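# Push protruding server drives home and latch their levers

## Task

In the tower server, find each drive that protrudes from its bay and seat it: slide it all the way in so its face lines up with the faces of the two outermost drives, then close its lever until it latches. Pushing the drive fully home before closing the lever is allowed. The server is loose on the table, so tilt it no more than a little (a real tip fails) and leave it in its original spot. A drive counts only if it stays seated without the robot holding it, and nothing may be pushed or knocked off the table.

## Robot and tools

Robot: one six-joint arm (waist, shoulder, elbow, forearm roll, wrist pitch, wrist roll) with a two-finger parallel gripper. Joint ranges in rad: waist and forearm roll and wrist roll -6.283 to 6.283, shoulder -2.304 to 2.304, elbow -4.224 to 0.061, wrist pitch -2.164 to 2.164. The elbow cannot quite lock straight. The base may sit slightly tilted; any mounting block or post beneath it is treated as arm for collision checks.

Frames: everything is in the scene frame. Origin is on the tabletop under the arm base, +z up, +y to the left when facing along +x. Gripper frame: fingers extend along its +z, and they open and close along its y. The reported end_effector_position is the point between the closed finger pads, roughly 2 cm short of the tips; closing pushes the tips about 10 mm further along gripper +z. At long reach the printed hand position may be off from the real one.

Row format (used by both execute_actions and move): one list of 8 numbers for the single arm: x, y, z, qw, qx, qy, qz, opening. x, y, z are an absolute target position in metres for end_effector_position; qw..qz an absolute orientation quaternion, w first, both in the scene frame, so a row is a pose, not an offset. opening runs -1 (closed) to +1 (fully open, 0.084 m). To hold an orientation, repeat the intended quaternion in every row rather than copying the possibly drifted one from the last result. A target more than 0.6 m from the last reported position along any gripper axis is refused and nothing is sent.

Per-step clipping: each control step (1/30 s), the commanded pose is limited to 70 mm and 16 degrees from the measured pose; damped inverse kinematics then chases it, favouring position over orientation. After an action ends the arm only continues to the last clipped pose, so far targets need follow-up commands; compare the result pose with your goal.

execute_actions: argument actions is a list holding at most one item. Empty list [] just returns the state. An action item {"rows": [...], "steps": n} takes 1 to 15 rows and n up to 15 (default 15); each row lasts one step and the final row repeats to fill the steps. A wait item {"steps": n} with n up to 300 sends nothing and returns after n steps measured from the previous result, your reply time included. Optional pictures (boolean) toggles camera images, which are included by default.

move: target is one 8-number row (absolute pose plus opening); speed in m/s from 0.002 to 0.5, default 0.25, with rotation capped at twice that in rad/s. It drives a straight-line path of 0.5 to 10 s (longer paths are cut at 10 s). Rotation takes the shorter direction. The path ignores obstacles; the real gripper trails it, may wander and may overshoot the speed, notably near full arm extension. Opening is applied at the start. Faster contact and targets placed deeper beyond a surface both mean harder impacts and pushes. It returns once path and fingers settle, or 5 s after path end. Its result adds a move: line with an outcome (done, off_target, moving, held, fault) and the distance to target, plus limits: paced means the pose was clipped, held means safety checks blocked some steps, after which the arm may surge.

wait: seconds, 0 to 10; lets the simulation run with no new command.

zoom_image: camera (cam_head_left, cam_head_right or cam_wrist) and region [x0, y0, x1, y1] in pixels, origin top-left, at most 504 by 504; gives a sharper crop of that camera's latest image. All cameras are 672x504.

finished_scene: scene, the integer of the current scene; it ends and grades that scene irrevocably and reports success. Answering without any tool call ends everything.

Result lines: the state shows end_effector_position, end_effector_quat_wxyz and linear/angular velocities. grip_measured is the actual finger opening on the command scale. 'pose unreachable' and HELD flag steps where the clearance check altered or dropped your command. 'Hand target' is where the controller is currently heading. Joint torques follow joint order, carry per-unit offsets and noise, and are nonzero even in free space. MOTOR HOT appears from 65 °C; at 80 °C an OVER-TEMPERATURE FAULT brakes the arm until it cools.

Gripping: command an opening clearly below grip_measured to squeeze; the gap sets the force, up to about 24 N per pad for parts up to about 6 cm. Fast closing can squeeze harder.

Avoid: torque faults (contact reaching a joint's load limit: waist 55.8, shoulder 55.8, elbow 46.5, forearm roll 25.1, wrist pitch 17.6, wrist roll 17.6 N m) stop the arm, back the joint off and freeze it for 10 s. Push drives gently and at low speed, with the target only slightly past contact, since the unfixed server can slide or tip. Do not drop, slam or knock items, keep everything on the table, and make sure the drives and levers remain in place once the gripper withdraws.

Each tool is called after "Request:" as a command line: name --argument value for each argument, lists and objects as JSON in quotes; but a table of rows of numbers goes row by row, as --pt "numbers of a row", without its own name.

## Session

Request:
execute_actions --actions '[]'

Scene clock: 0.00 s of 15600.00 s.
end_effector_position=(+0.1935, -0.2457, +0.3703) grip_measured=+1.00 end_effector_quat_wxyz=(+0.257, +0.833, -0.424, -0.246) end_effector_velocity=(+0.000, -0.000, +0.000) end_effector_angular_velocity=(-0.001, -0.001, +0.001)
Joint positions: [-0.592 -0.218 -0.631 -0.614 -1.018  0.907  0.084]
Joint velocities: [ 0.     0.     0.    -0.001  0.     0.     0.   ]
Joint torques (N m, as the arm reports them, + toward a larger angle): no reading
Motor temperatures (°C, as the motors report them): [31 31 33 31 34 36]
Hand target: +0.194, -0.246, +0.370; +0.257, +0.833, -0.424, -0.246

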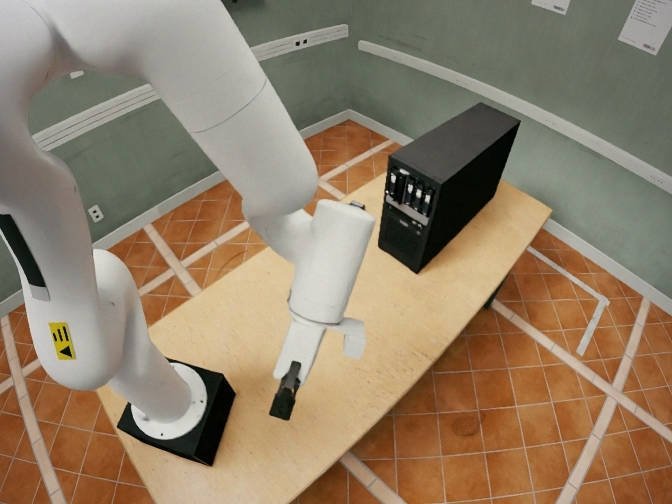

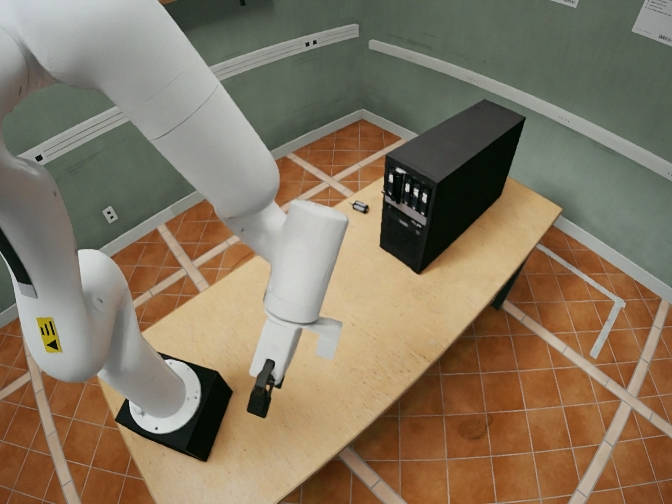

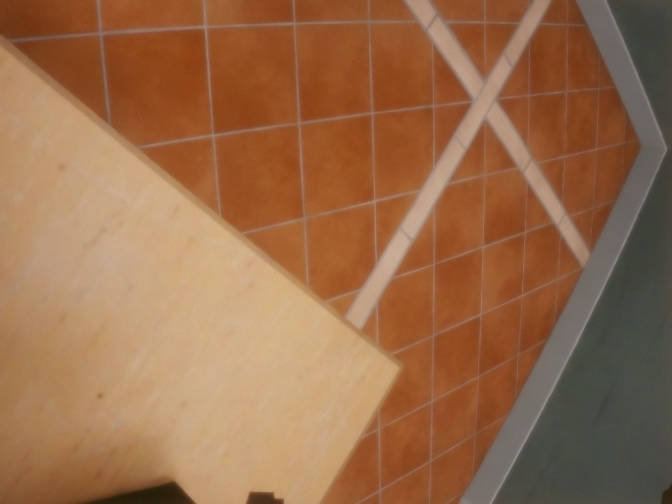

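Request:
zoom_image --camera "cam_head_left" --region '[370, 140, 470, 240]'

Region (370, 140, 470, 240) of cam_head_left's 672x504 image, scaled by 5.040, with more detail than that image has.

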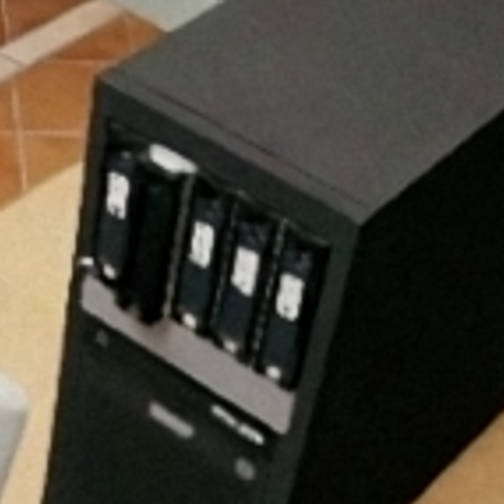

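Request:
move --target '[0.42,0,0.36,0,0.707,0,0.707,-1]' --speed 0.3

Scene clock: 17.20 s of 15600.00 s.
end_effector_position=(+0.4124, -0.0037, +0.3602) grip_measured=-1.00 end_effector_quat_wxyz=(+0.009, +0.728, -0.019, +0.685) end_effector_velocity=(+0.000, +0.000, -0.002) end_effector_angular_velocity=(+0.002, +0.003, +0.001)
Joint positions: [-0.048 -0.606 -0.139 -3.08  -1.992  3.194  0.   ]
Joint velocities: [-0.001 -0.006 -0.002 -0.002 -0.001  0.001  0.   ]
Joint torques (N m, as the arm reports them, + toward a larger angle): [-4.06 19.41  0.    1.79 -1.67  0.36]
Motor temperatures (°C, as the motors report them): [31 31 33 31 34 36]
Hand target: +0.412, -0.004, +0.360; +0.009, +0.729, -0.019, +0.685
Off the commanded pose: 0.008 m, 4 deg.
After step 90, 10.03 s passed at rest.
move: held; limits=held; held on 8 of 125 steps, including the last
pose unreachable: on one or more control steps of this call an arm could not follow its commanded pose, so it was not sent that pose on those steps. On the call's last step it was still not sent that pose. It may still have moved: this result reports where it is.
cause: the commanded pose would bring two parts of the arm too close to each other (joints 5 (wrist pitch) and 6 (wrist roll) lie between them).

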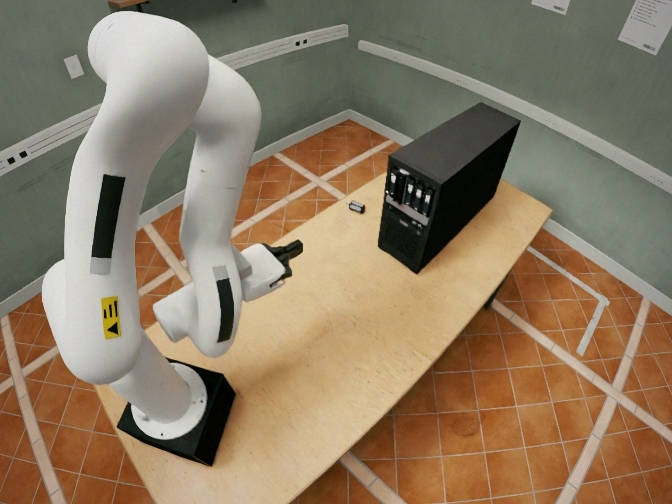

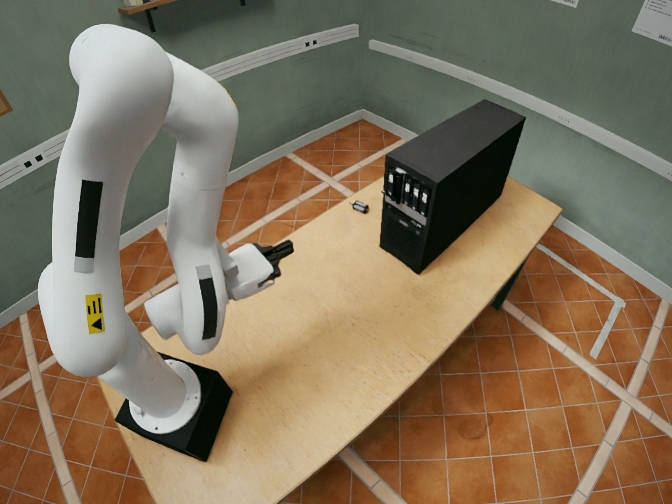

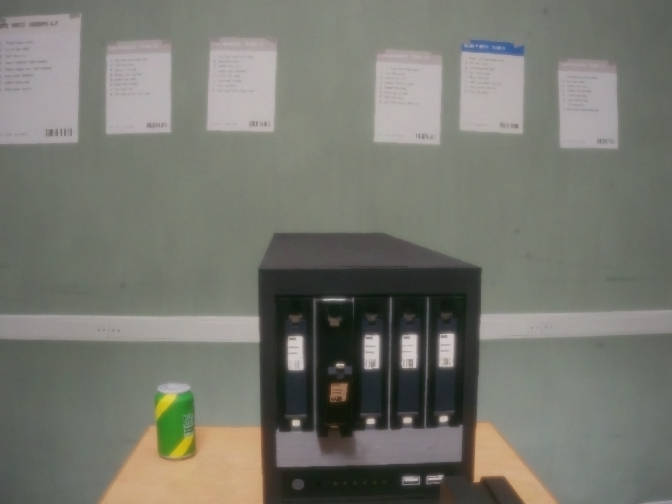

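Request:
move --target '[0.62,0,0.30,0,0.707,0,0.707,-1]'

Request:
zoom_image --camera "cam_head_left" --region '[300, 140, 460, 260]'

Scene clock: 22.90 s of 15600.00 s.
end_effector_position=(+0.6198, +0.0005, +0.3007) grip_measured=-1.00 end_effector_quat_wxyz=(+0.000, +0.707, +0.000, +0.707) end_effector_velocity=(+0.002, -0.001, -0.000) end_effector_angular_velocity=(-0.000, -0.000, -0.001)
Joint positions: [-0.07  -0.883 -0.703 -3.146 -1.769  3.152  0.   ]
Joint velocities: [-0.002 -0.002 -0.005 -0.001  0.002 -0.     0.   ]
Joint torques (N m, as the arm reports them, + toward a larger angle): [-4.55 32.34 -5.43  1.32 -1.72  0.23]
Motor temperatures (°C, as the motors report them): [31 31 33 31 34 36]
Hand target: +0.620, +0.001, +0.301; +0.000, +0.707, +0.000, +0.707
Off the commanded pose: 0.001 m, 0 deg.
After step 90, 1.33 s passed at rest.
move: done

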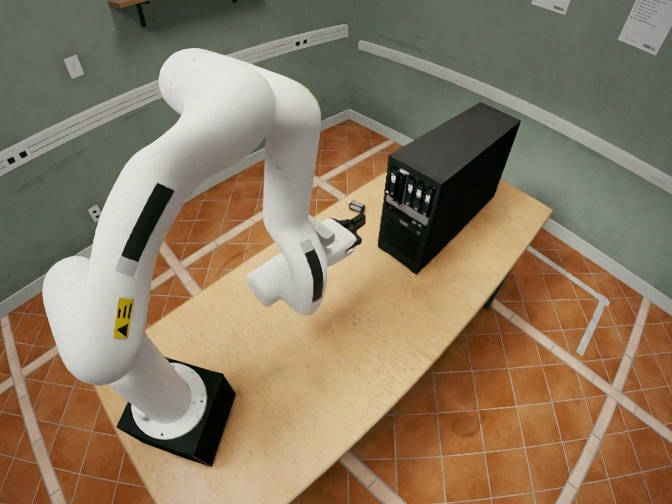

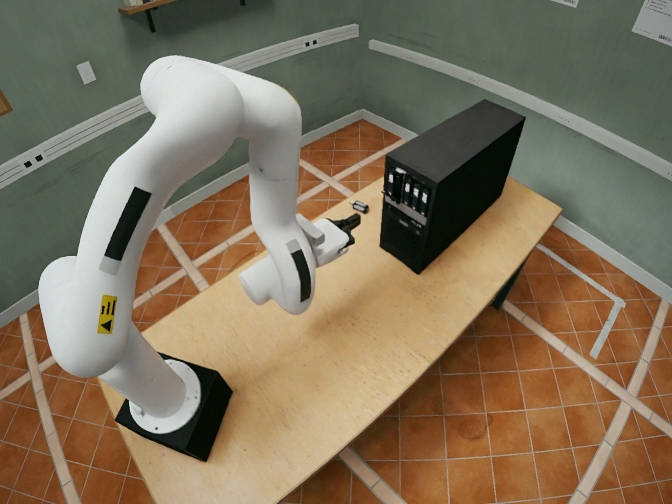

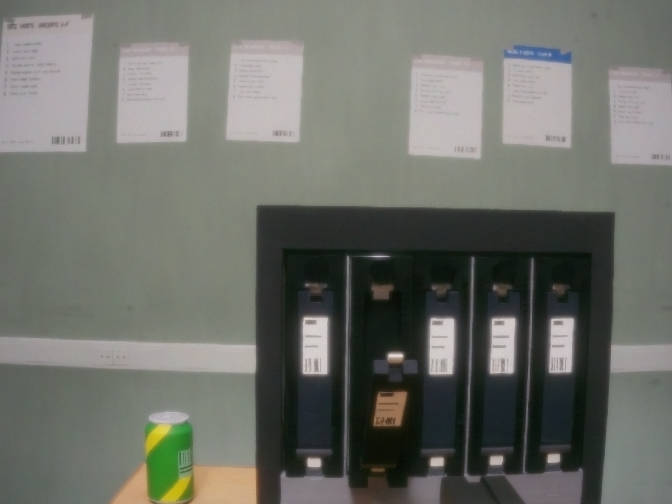

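Region (300, 140, 460, 260) of cam_head_left's 672x504 image, scaled by 3.150, with more detail than that image has; it fills the top 378 rows of this view, and the rest is white.

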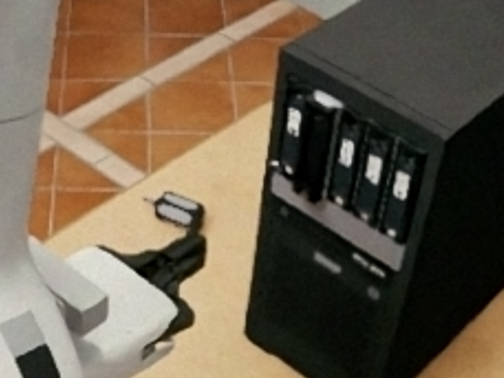

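Request:
move --target '[0.68,0.013,0.338,0,0.707,0,0.707,-1]' --speed 0.15

Request:
zoom_image --camera "cam_head_left" --region '[330, 140, 450, 240]'

Scene clock: 42.13 s of 15600.00 s.
end_effector_position=(+0.6796, +0.0131, +0.3379) grip_measured=-1.00 end_effector_quat_wxyz=(+0.000, +0.707, +0.000, +0.707) end_effector_velocity=(+0.001, +0.000, +0.000) end_effector_angular_velocity=(-0.001, +0.001, +0.000)
Joint positions: [-0.041 -0.817 -0.811 -3.117 -1.594  3.153  0.   ]
Joint velocities: [ 0.001  0.001 -0.003  0.     0.004 -0.001  0.   ]
Joint torques (N m, as the arm reports them, + toward a larger angle): [-4.82 33.8  -8.11  0.94 -1.79  0.25]
Motor temperatures (°C, as the motors report them): [31 31 33 31 34 36]
Hand target: +0.680, +0.013, +0.338; +0.000, +0.707, +0.000, +0.707
Off the commanded pose: 0.000 m, 0 deg.
After step 90, 15.37 s passed at rest.
move: done

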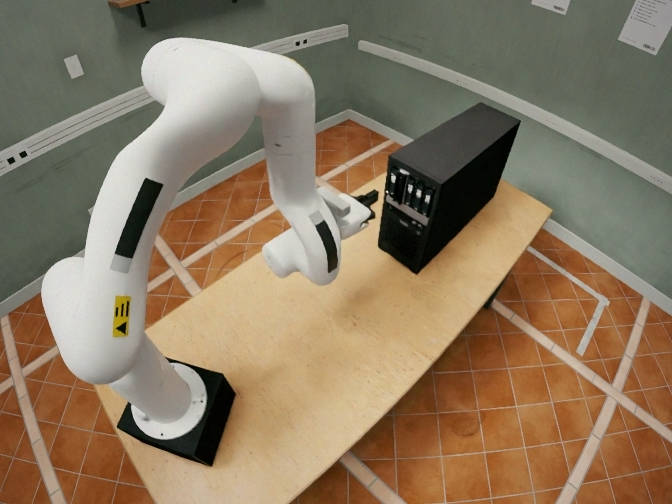

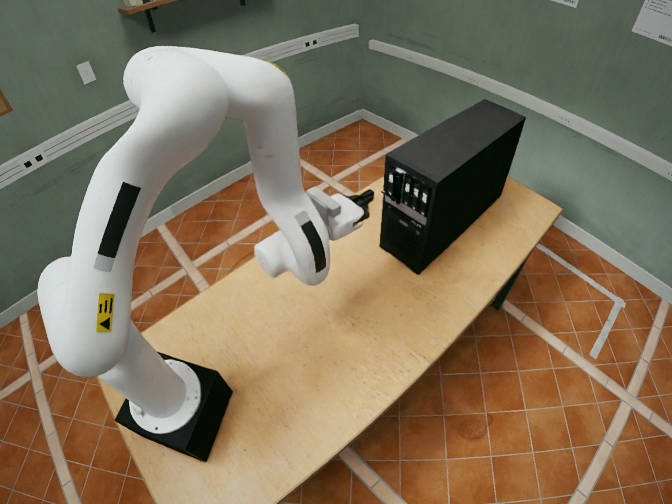

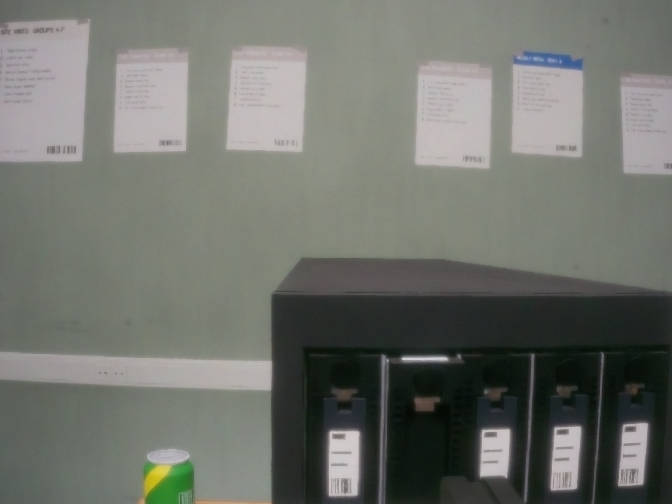

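Region (330, 140, 450, 240) of cam_head_left's 672x504 image, scaled by 4.200, with more detail than that image has.

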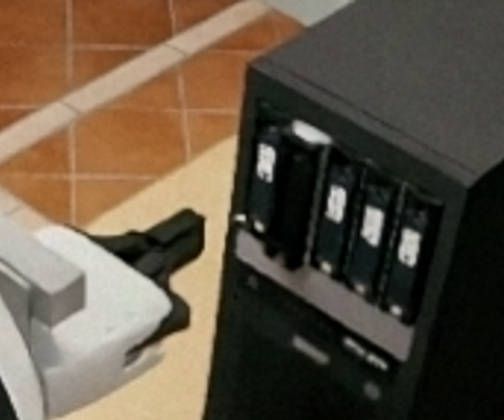

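Request:
move --target '[0.69,0.014,0.348,0,0.707,0,0.707,-1]' --speed 0.1

Request:
move --target '[0.745,0.014,0.348,0,0.707,0,0.707,-1]' --speed 0.05

Request:
zoom_image --camera "cam_head_right" --region '[350, 150, 440, 230]'

Scene clock: 48.17 s of 15600.00 s.
end_effector_position=(+0.6899, +0.0140, +0.3479) grip_measured=-1.00 end_effector_quat_wxyz=(+0.000, +0.707, +0.000, +0.707) end_effector_velocity=(+0.000, +0.000, -0.000) end_effector_angular_velocity=(+0.001, +0.003, +0.001)
Joint positions: [-0.04  -0.8   -0.828 -3.116 -1.56   3.153  0.   ]
Joint velocities: [ 0.     0.001 -0.    -0.001  0.004  0.001  0.   ]
Joint torques (N m, as the arm reports them, + toward a larger angle): [-4.49 33.19 -8.07  1.5  -1.73  0.36]
Motor temperatures (°C, as the motors report them): [31 31 33 31 34 36]
Hand target: +0.690, +0.014, +0.348; +0.000, +0.707, +0.000, +0.707
Off the commanded pose: 0.000 m, 0 deg.
After step 90, 2.33 s passed at rest.
move: done

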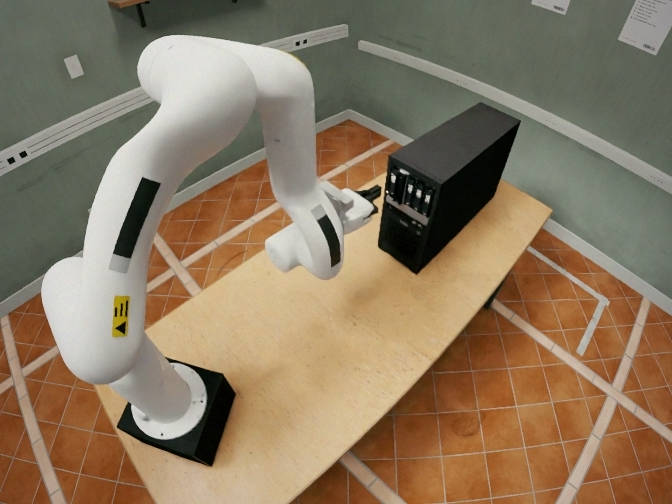

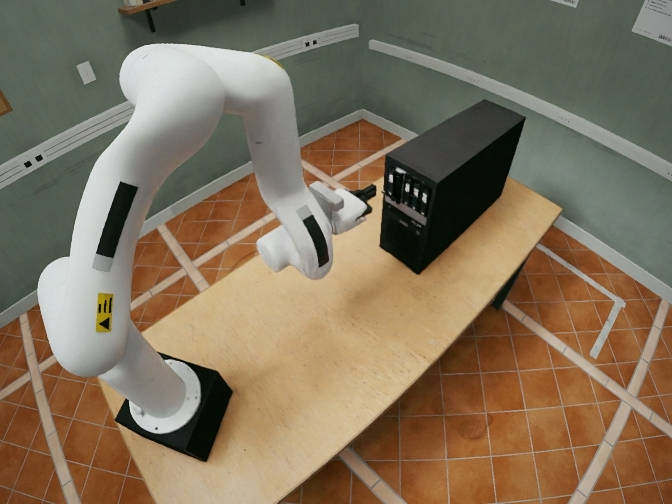

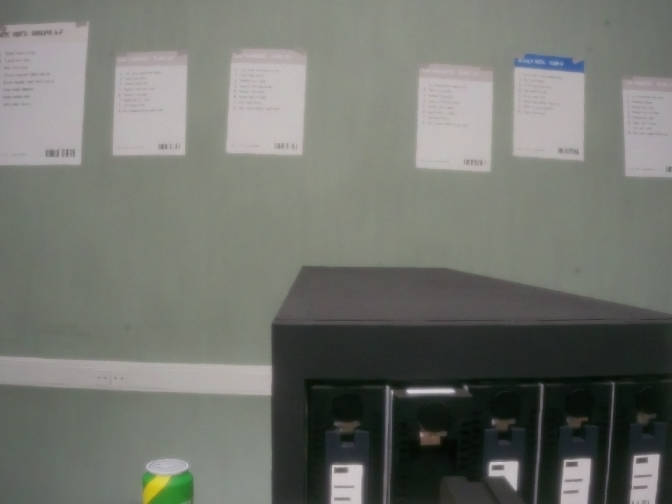

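Scene clock: 49.57 s of 15600.00 s.
end_effector_position=(+0.7448, +0.0141, +0.3481) grip_measured=-1.00 end_effector_quat_wxyz=(+0.000, +0.707, +0.000, +0.707) end_effector_velocity=(+0.001, -0.000, +0.000) end_effector_angular_velocity=(-0.000, -0.001, -0.000)
Joint positions: [-0.043 -0.857 -0.982 -3.118 -1.463  3.151  0.   ]
Joint velocities: [-0.001 -0.001 -0.003 -0.     0.001 -0.     0.   ]
Joint torques (N m, as the arm reports them, + toward a larger angle): [ -4.79  37.72 -10.26   0.97  -1.81   0.32]
Motor temperatures (°C, as the motors report them): [31 31 33 31 34 36]
Hand target: +0.745, +0.014, +0.348; +0.000, +0.707, +0.000, +0.707
Off the commanded pose: 0.000 m, 0 deg.
move: done

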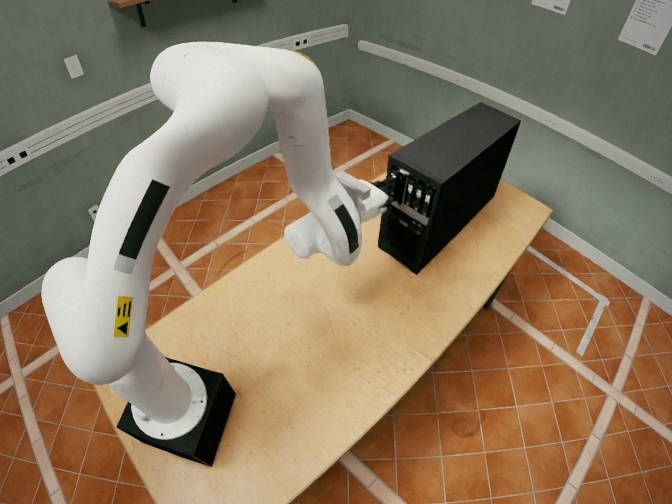

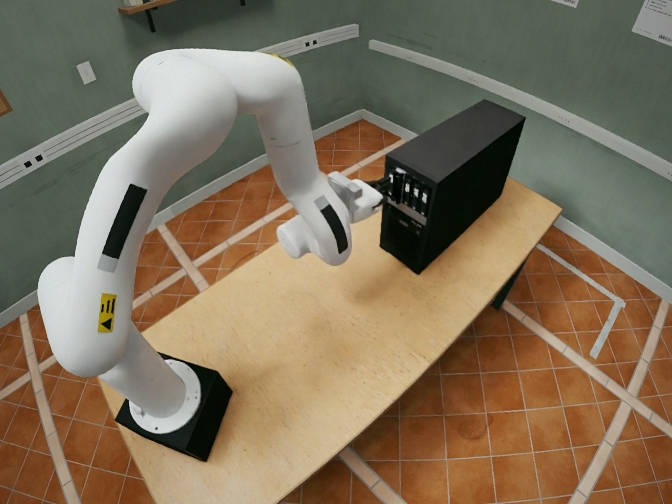

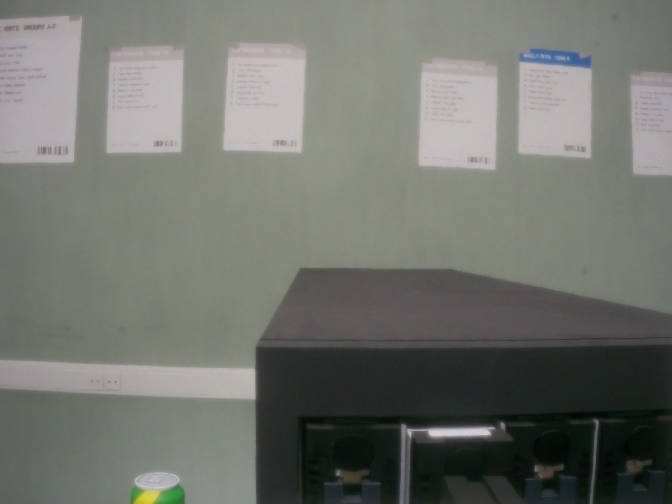

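Region (350, 150, 440, 230) of cam_head_right's 672x504 image, scaled by 5.600, with more detail than that image has.

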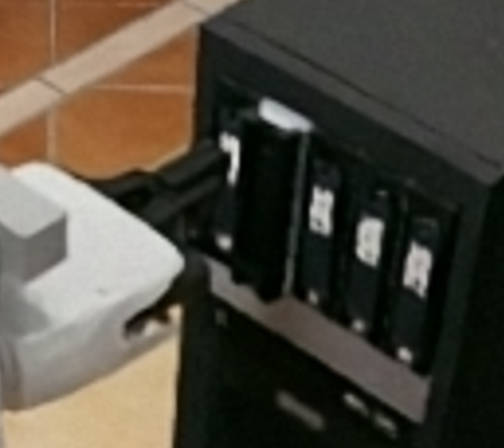

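Request:
move --target '[0.752,0.013,0.353,0,0.819,0,0.574,-1]' --speed 0.15

Request:
move --target '[0.775,0.013,0.353,0,0.819,0,0.574,-1]' --speed 0.015

Request:
zoom_image --camera "cam_head_right" --region '[350, 150, 440, 230]'

Scene clock: 55.07 s of 15600.00 s.
end_effector_position=(+0.7520, +0.0129, +0.3529) grip_measured=-1.00 end_effector_quat_wxyz=(+0.000, +0.819, +0.000, +0.574) end_effector_velocity=(+0.000, -0.000, +0.000) end_effector_angular_velocity=(-0.000, +0.004, -0.000)
Joint positions: [-0.048 -0.686 -0.988 -3.126 -0.938  3.149  0.   ]
Joint velocities: [-0.     0.001 -0.001 -0.     0.006 -0.     0.   ]
Joint torques (N m, as the arm reports them, + toward a larger angle): [ -4.71  35.74 -11.86   1.41  -1.72   0.35]
Motor temperatures (°C, as the motors report them): [31 31 33 31 34 36]
Hand target: +0.752, +0.013, +0.353; +0.000, +0.819, +0.000, +0.574
Off the commanded pose: 0.000 m, 0 deg.
After step 90, 0.97 s passed at rest.
move: done

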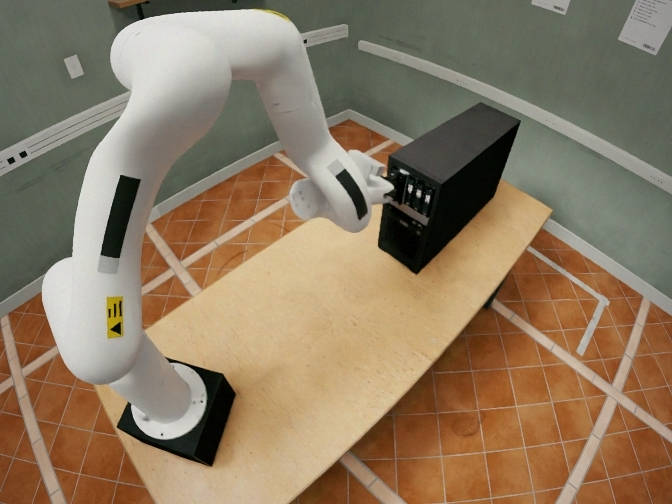

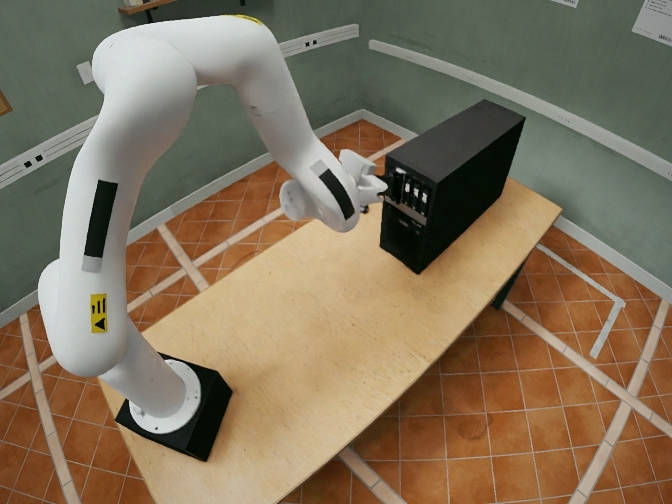

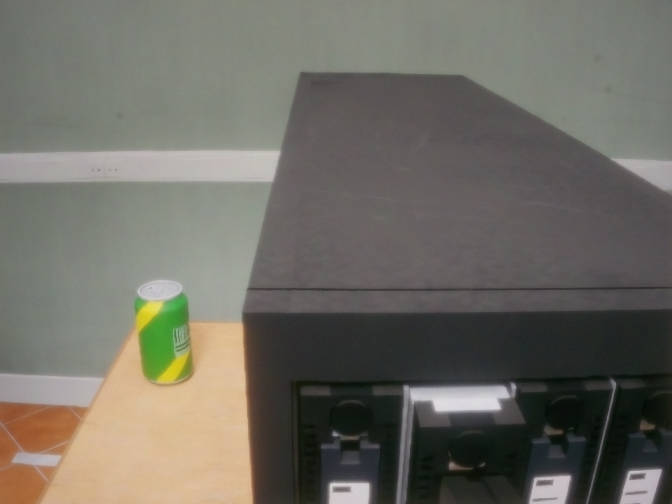

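Scene clock: 56.83 s of 15600.00 s.
end_effector_position=(+0.7749, +0.0130, +0.3530) grip_measured=-1.00 end_effector_quat_wxyz=(+0.000, +0.819, +0.000, +0.574) end_effector_velocity=(+0.001, +0.000, -0.000) end_effector_angular_velocity=(+0.002, +0.000, -0.002)
Joint positions: [-0.049 -0.721 -1.058 -3.126 -0.903  3.149  0.   ]
Joint velocities: [ 0.    -0.002 -0.003  0.002  0.001  0.002  0.   ]
Joint torques (N m, as the arm reports them, + toward a larger angle): [ -3.28  37.56 -13.87   1.44  -2.07   0.15]
Motor temperatures (°C, as the motors report them): [31 31 33 31 34 36]
Hand target: +0.775, +0.013, +0.353; +0.000, +0.819, +0.000, +0.574
Off the commanded pose: 0.000 m, 0 deg.
move: done

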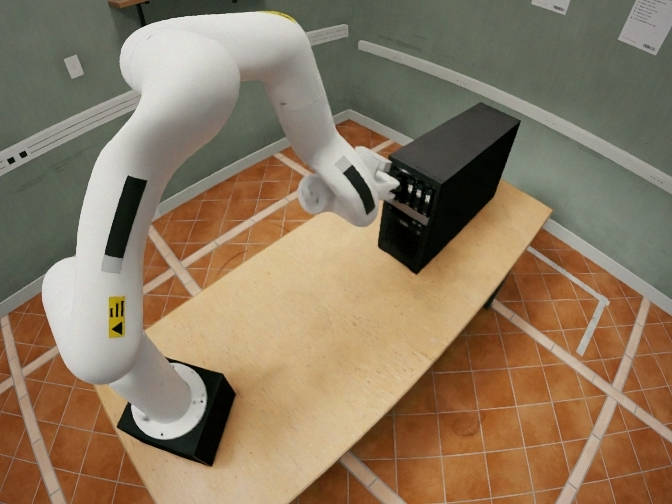

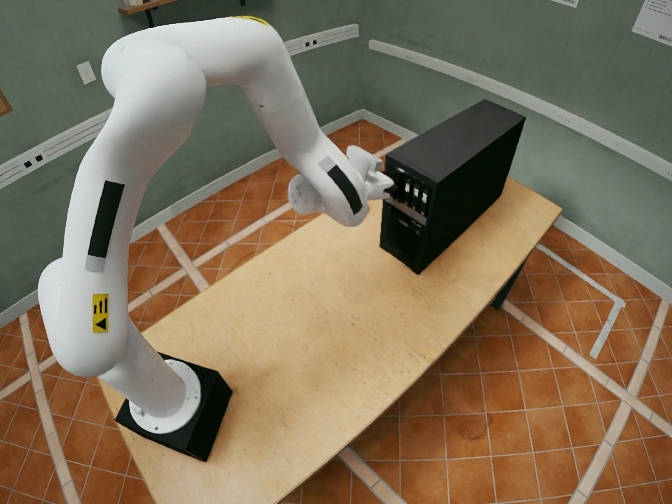

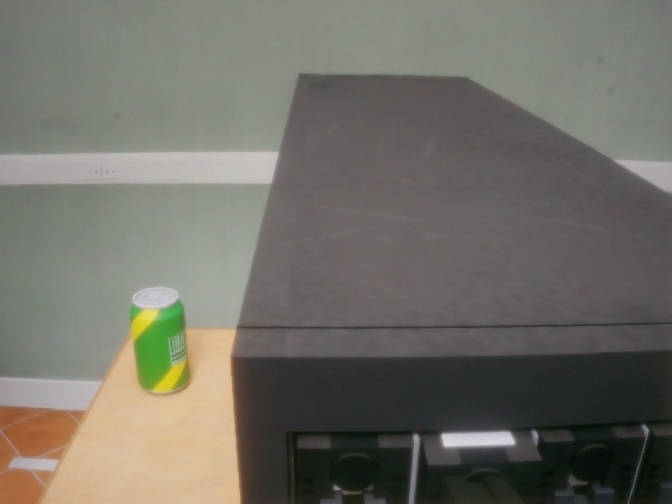

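Region (350, 150, 440, 230) of cam_head_right's 672x504 image, scaled by 5.600, with more detail than that image has.

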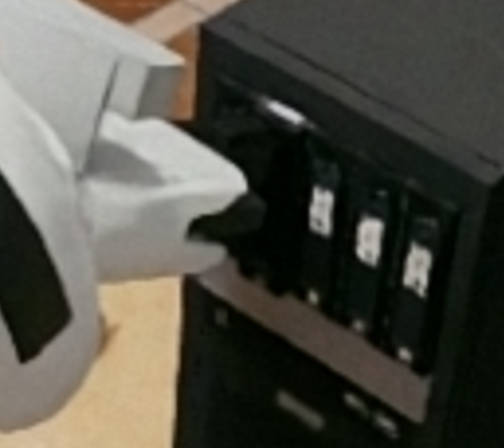

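Request:
move --target '[0.778,0.013,0.353,0,0.819,0,0.574,-1]' --speed 0.005

Request:
zoom_image --camera "cam_wrist" --region '[280, 340, 672, 504]'

Scene clock: 63.10 s of 15600.00 s.
end_effector_position=(+0.7779, +0.0130, +0.3530) grip_measured=-1.00 end_effector_quat_wxyz=(+0.000, +0.819, +0.000, +0.574) end_effector_velocity=(+0.000, -0.000, +0.000) end_effector_angular_velocity=(+0.000, -0.000, -0.001)
Joint positions: [-0.049 -0.726 -1.067 -3.126 -0.899  3.149  0.   ]
Joint velocities: [ 0.    -0.001 -0.001  0.001  0.    -0.     0.   ]
Joint torques (N m, as the arm reports them, + toward a larger angle): [ -3.42  38.45 -15.34   1.25  -1.88   0.32]
Motor temperatures (°C, as the motors report them): [31 31 33 31 34 36]
Hand target: +0.778, +0.013, +0.353; +0.000, +0.819, +0.000, +0.574
Off the commanded pose: 0.000 m, 0 deg.
After step 90, 2.43 s passed at rest.
move: done

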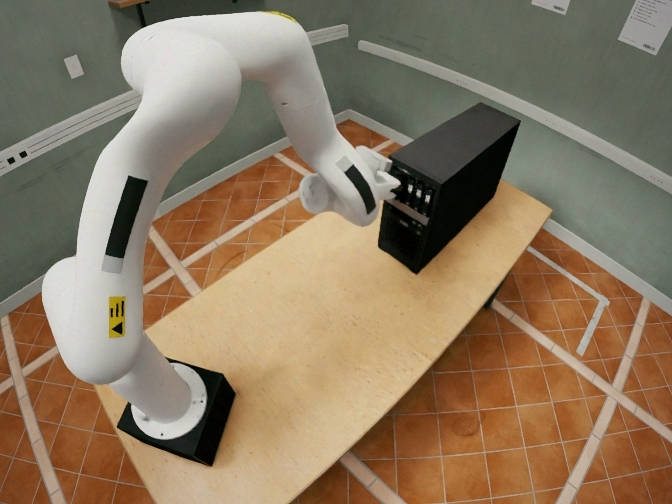

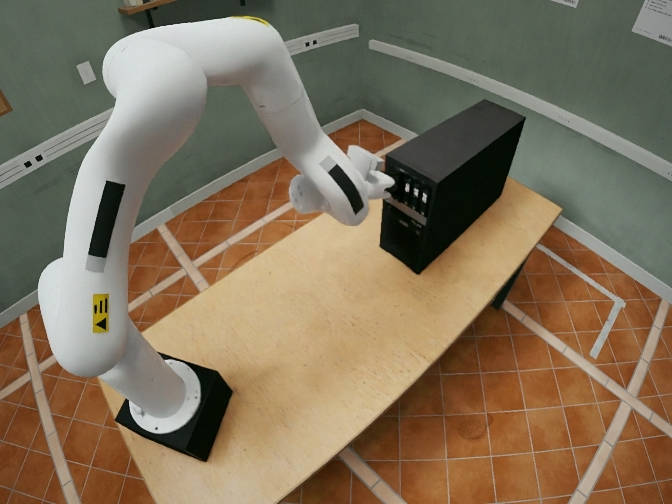

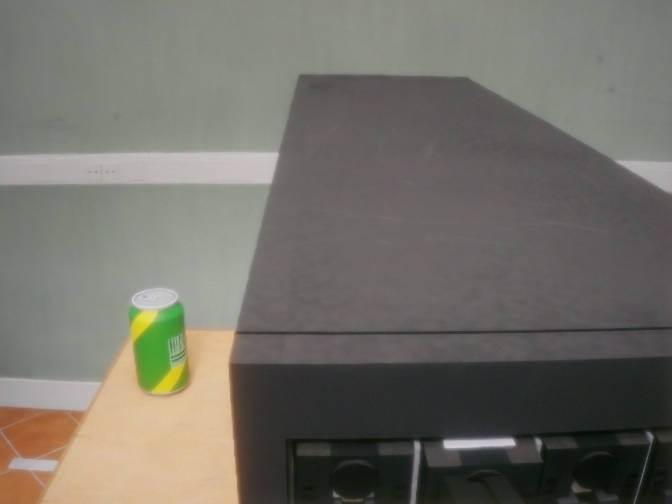

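Region (280, 340, 672, 504) of cam_wrist's 672x504 image, scaled by 1.286, with more detail than that image has; it fills the top 211 rows of this view, and the rest is white.

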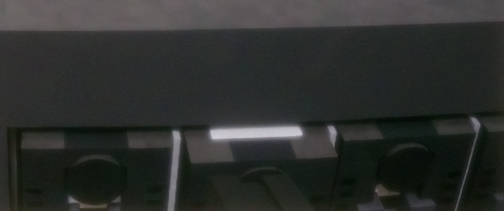

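Request:
move --target '[0.780,0.013,0.353,0,0.819,0,0.574,-1]' --speed 0.004

Request:
zoom_image --camera "cam_wrist" --region '[280, 340, 672, 504]'

Scene clock: 67.73 s of 15600.00 s.
end_effector_position=(+0.7800, +0.0130, +0.3530) grip_measured=-1.00 end_effector_quat_wxyz=(+0.000, +0.819, +0.000, +0.574) end_effector_velocity=(+0.000, +0.000, +0.000) end_effector_angular_velocity=(+0.001, -0.001, -0.001)
Joint positions: [-0.049 -0.729 -1.074 -3.126 -0.896  3.149  0.   ]
Joint velocities: [ 0.    -0.    -0.001  0.001  0.     0.001  0.   ]
Joint torques (N m, as the arm reports them, + toward a larger angle): [ -5.58  36.78 -17.06   1.77  -2.03   0.45]
Motor temperatures (°C, as the motors report them): [31 31 33 31 34 36]
Hand target: +0.780, +0.013, +0.353; +0.000, +0.819, +0.000, +0.574
Off the commanded pose: 0.000 m, 0 deg.
After step 90, 0.90 s passed at rest.
move: done

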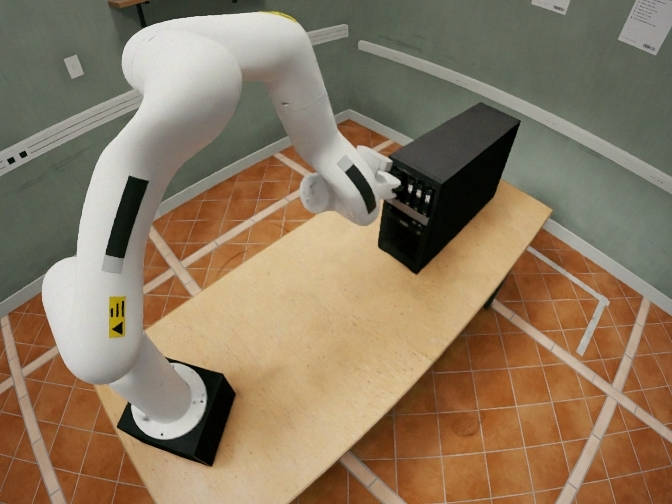

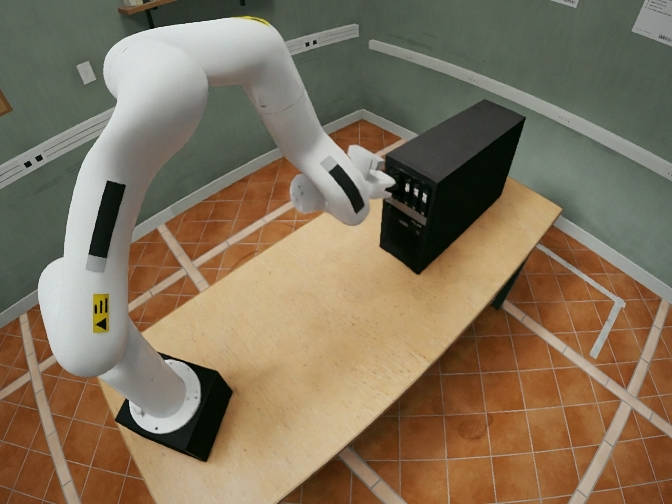

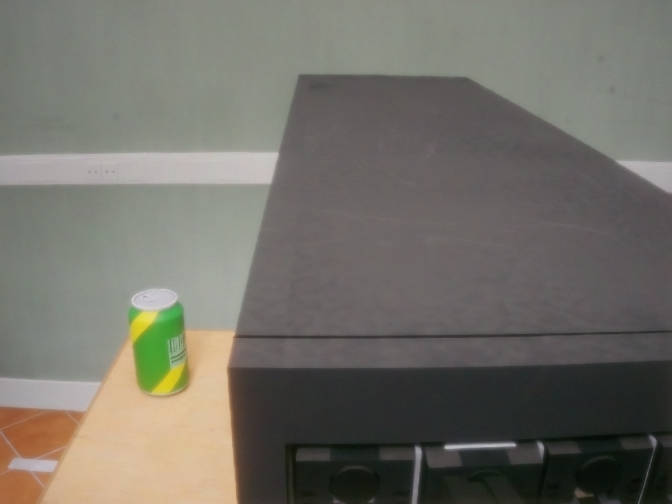

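Region (280, 340, 672, 504) of cam_wrist's 672x504 image, scaled by 1.286, with more detail than that image has; it fills the top 211 rows of this view, and the rest is white.

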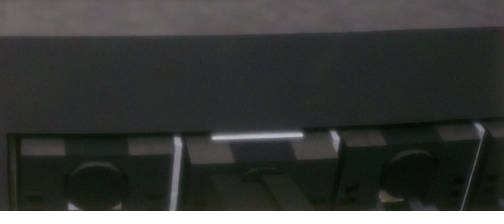

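Request:
move --target '[0.7812,0.013,0.353,0,0.819,0,0.574,-1]' --speed 0.003

Request:
zoom_image --camera "cam_wrist" --region '[280, 340, 672, 504]'

Scene clock: 74.93 s of 15600.00 s.
end_effector_position=(+0.7812, +0.0130, +0.3530) grip_measured=-1.00 end_effector_quat_wxyz=(+0.000, +0.819, -0.000, +0.574) end_effector_velocity=(+0.001, -0.001, +0.001) end_effector_angular_velocity=(+0.001, -0.002, -0.002)
Joint positions: [-0.049 -0.731 -1.078 -3.126 -0.894  3.149  0.   ]
Joint velocities: [-0.001  0.001 -0.001  0.001  0.     0.001  0.   ]
Joint torques (N m, as the arm reports them, + toward a larger angle): [ -4.7   38.4  -17.64   1.04  -2.21   0.33]
Motor temperatures (°C, as the motors report them): [31 32 33 31 34 36]
Hand target: +0.781, +0.013, +0.353; +0.000, +0.819, +0.000, +0.574
Off the commanded pose: 0.000 m, 0 deg.
After step 90, 3.50 s passed at rest.
move: done

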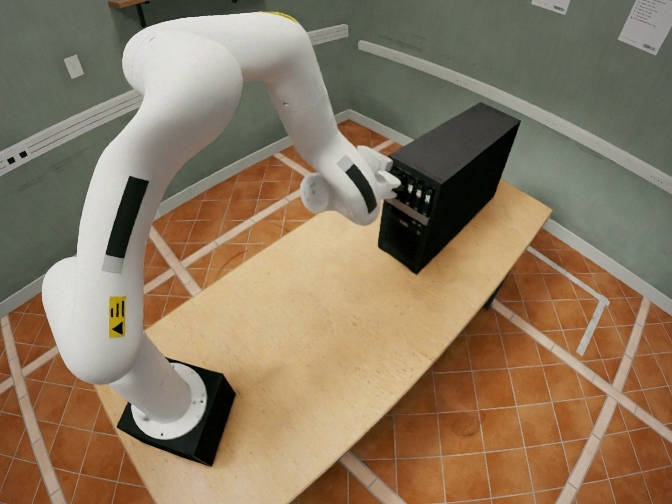

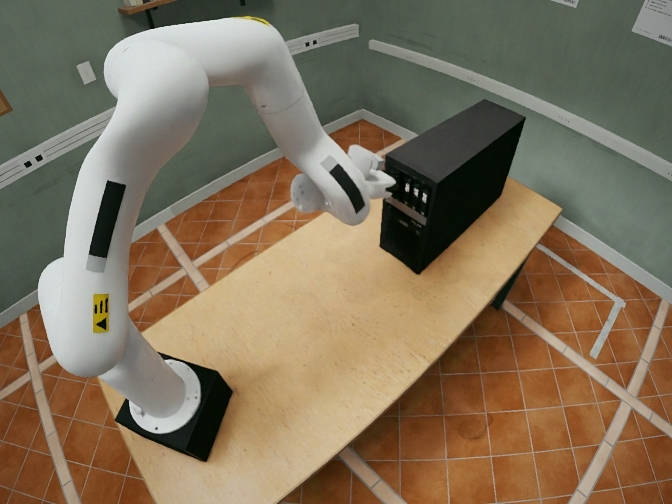

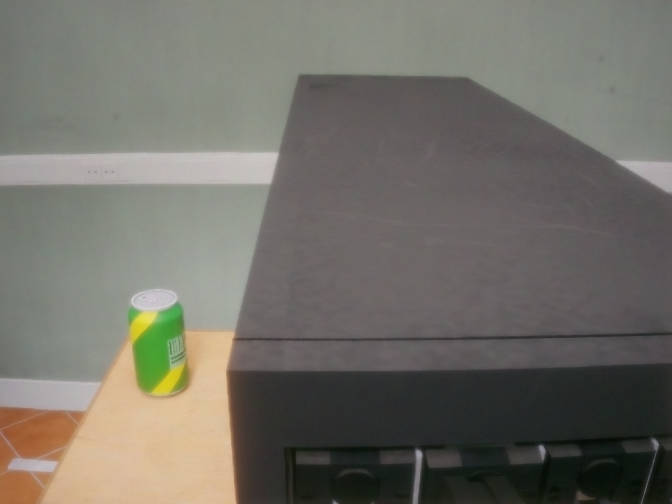

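Region (280, 340, 672, 504) of cam_wrist's 672x504 image, scaled by 1.286, with more detail than that image has; it fills the top 211 rows of this view, and the rest is white.

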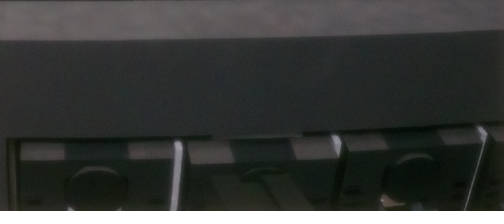

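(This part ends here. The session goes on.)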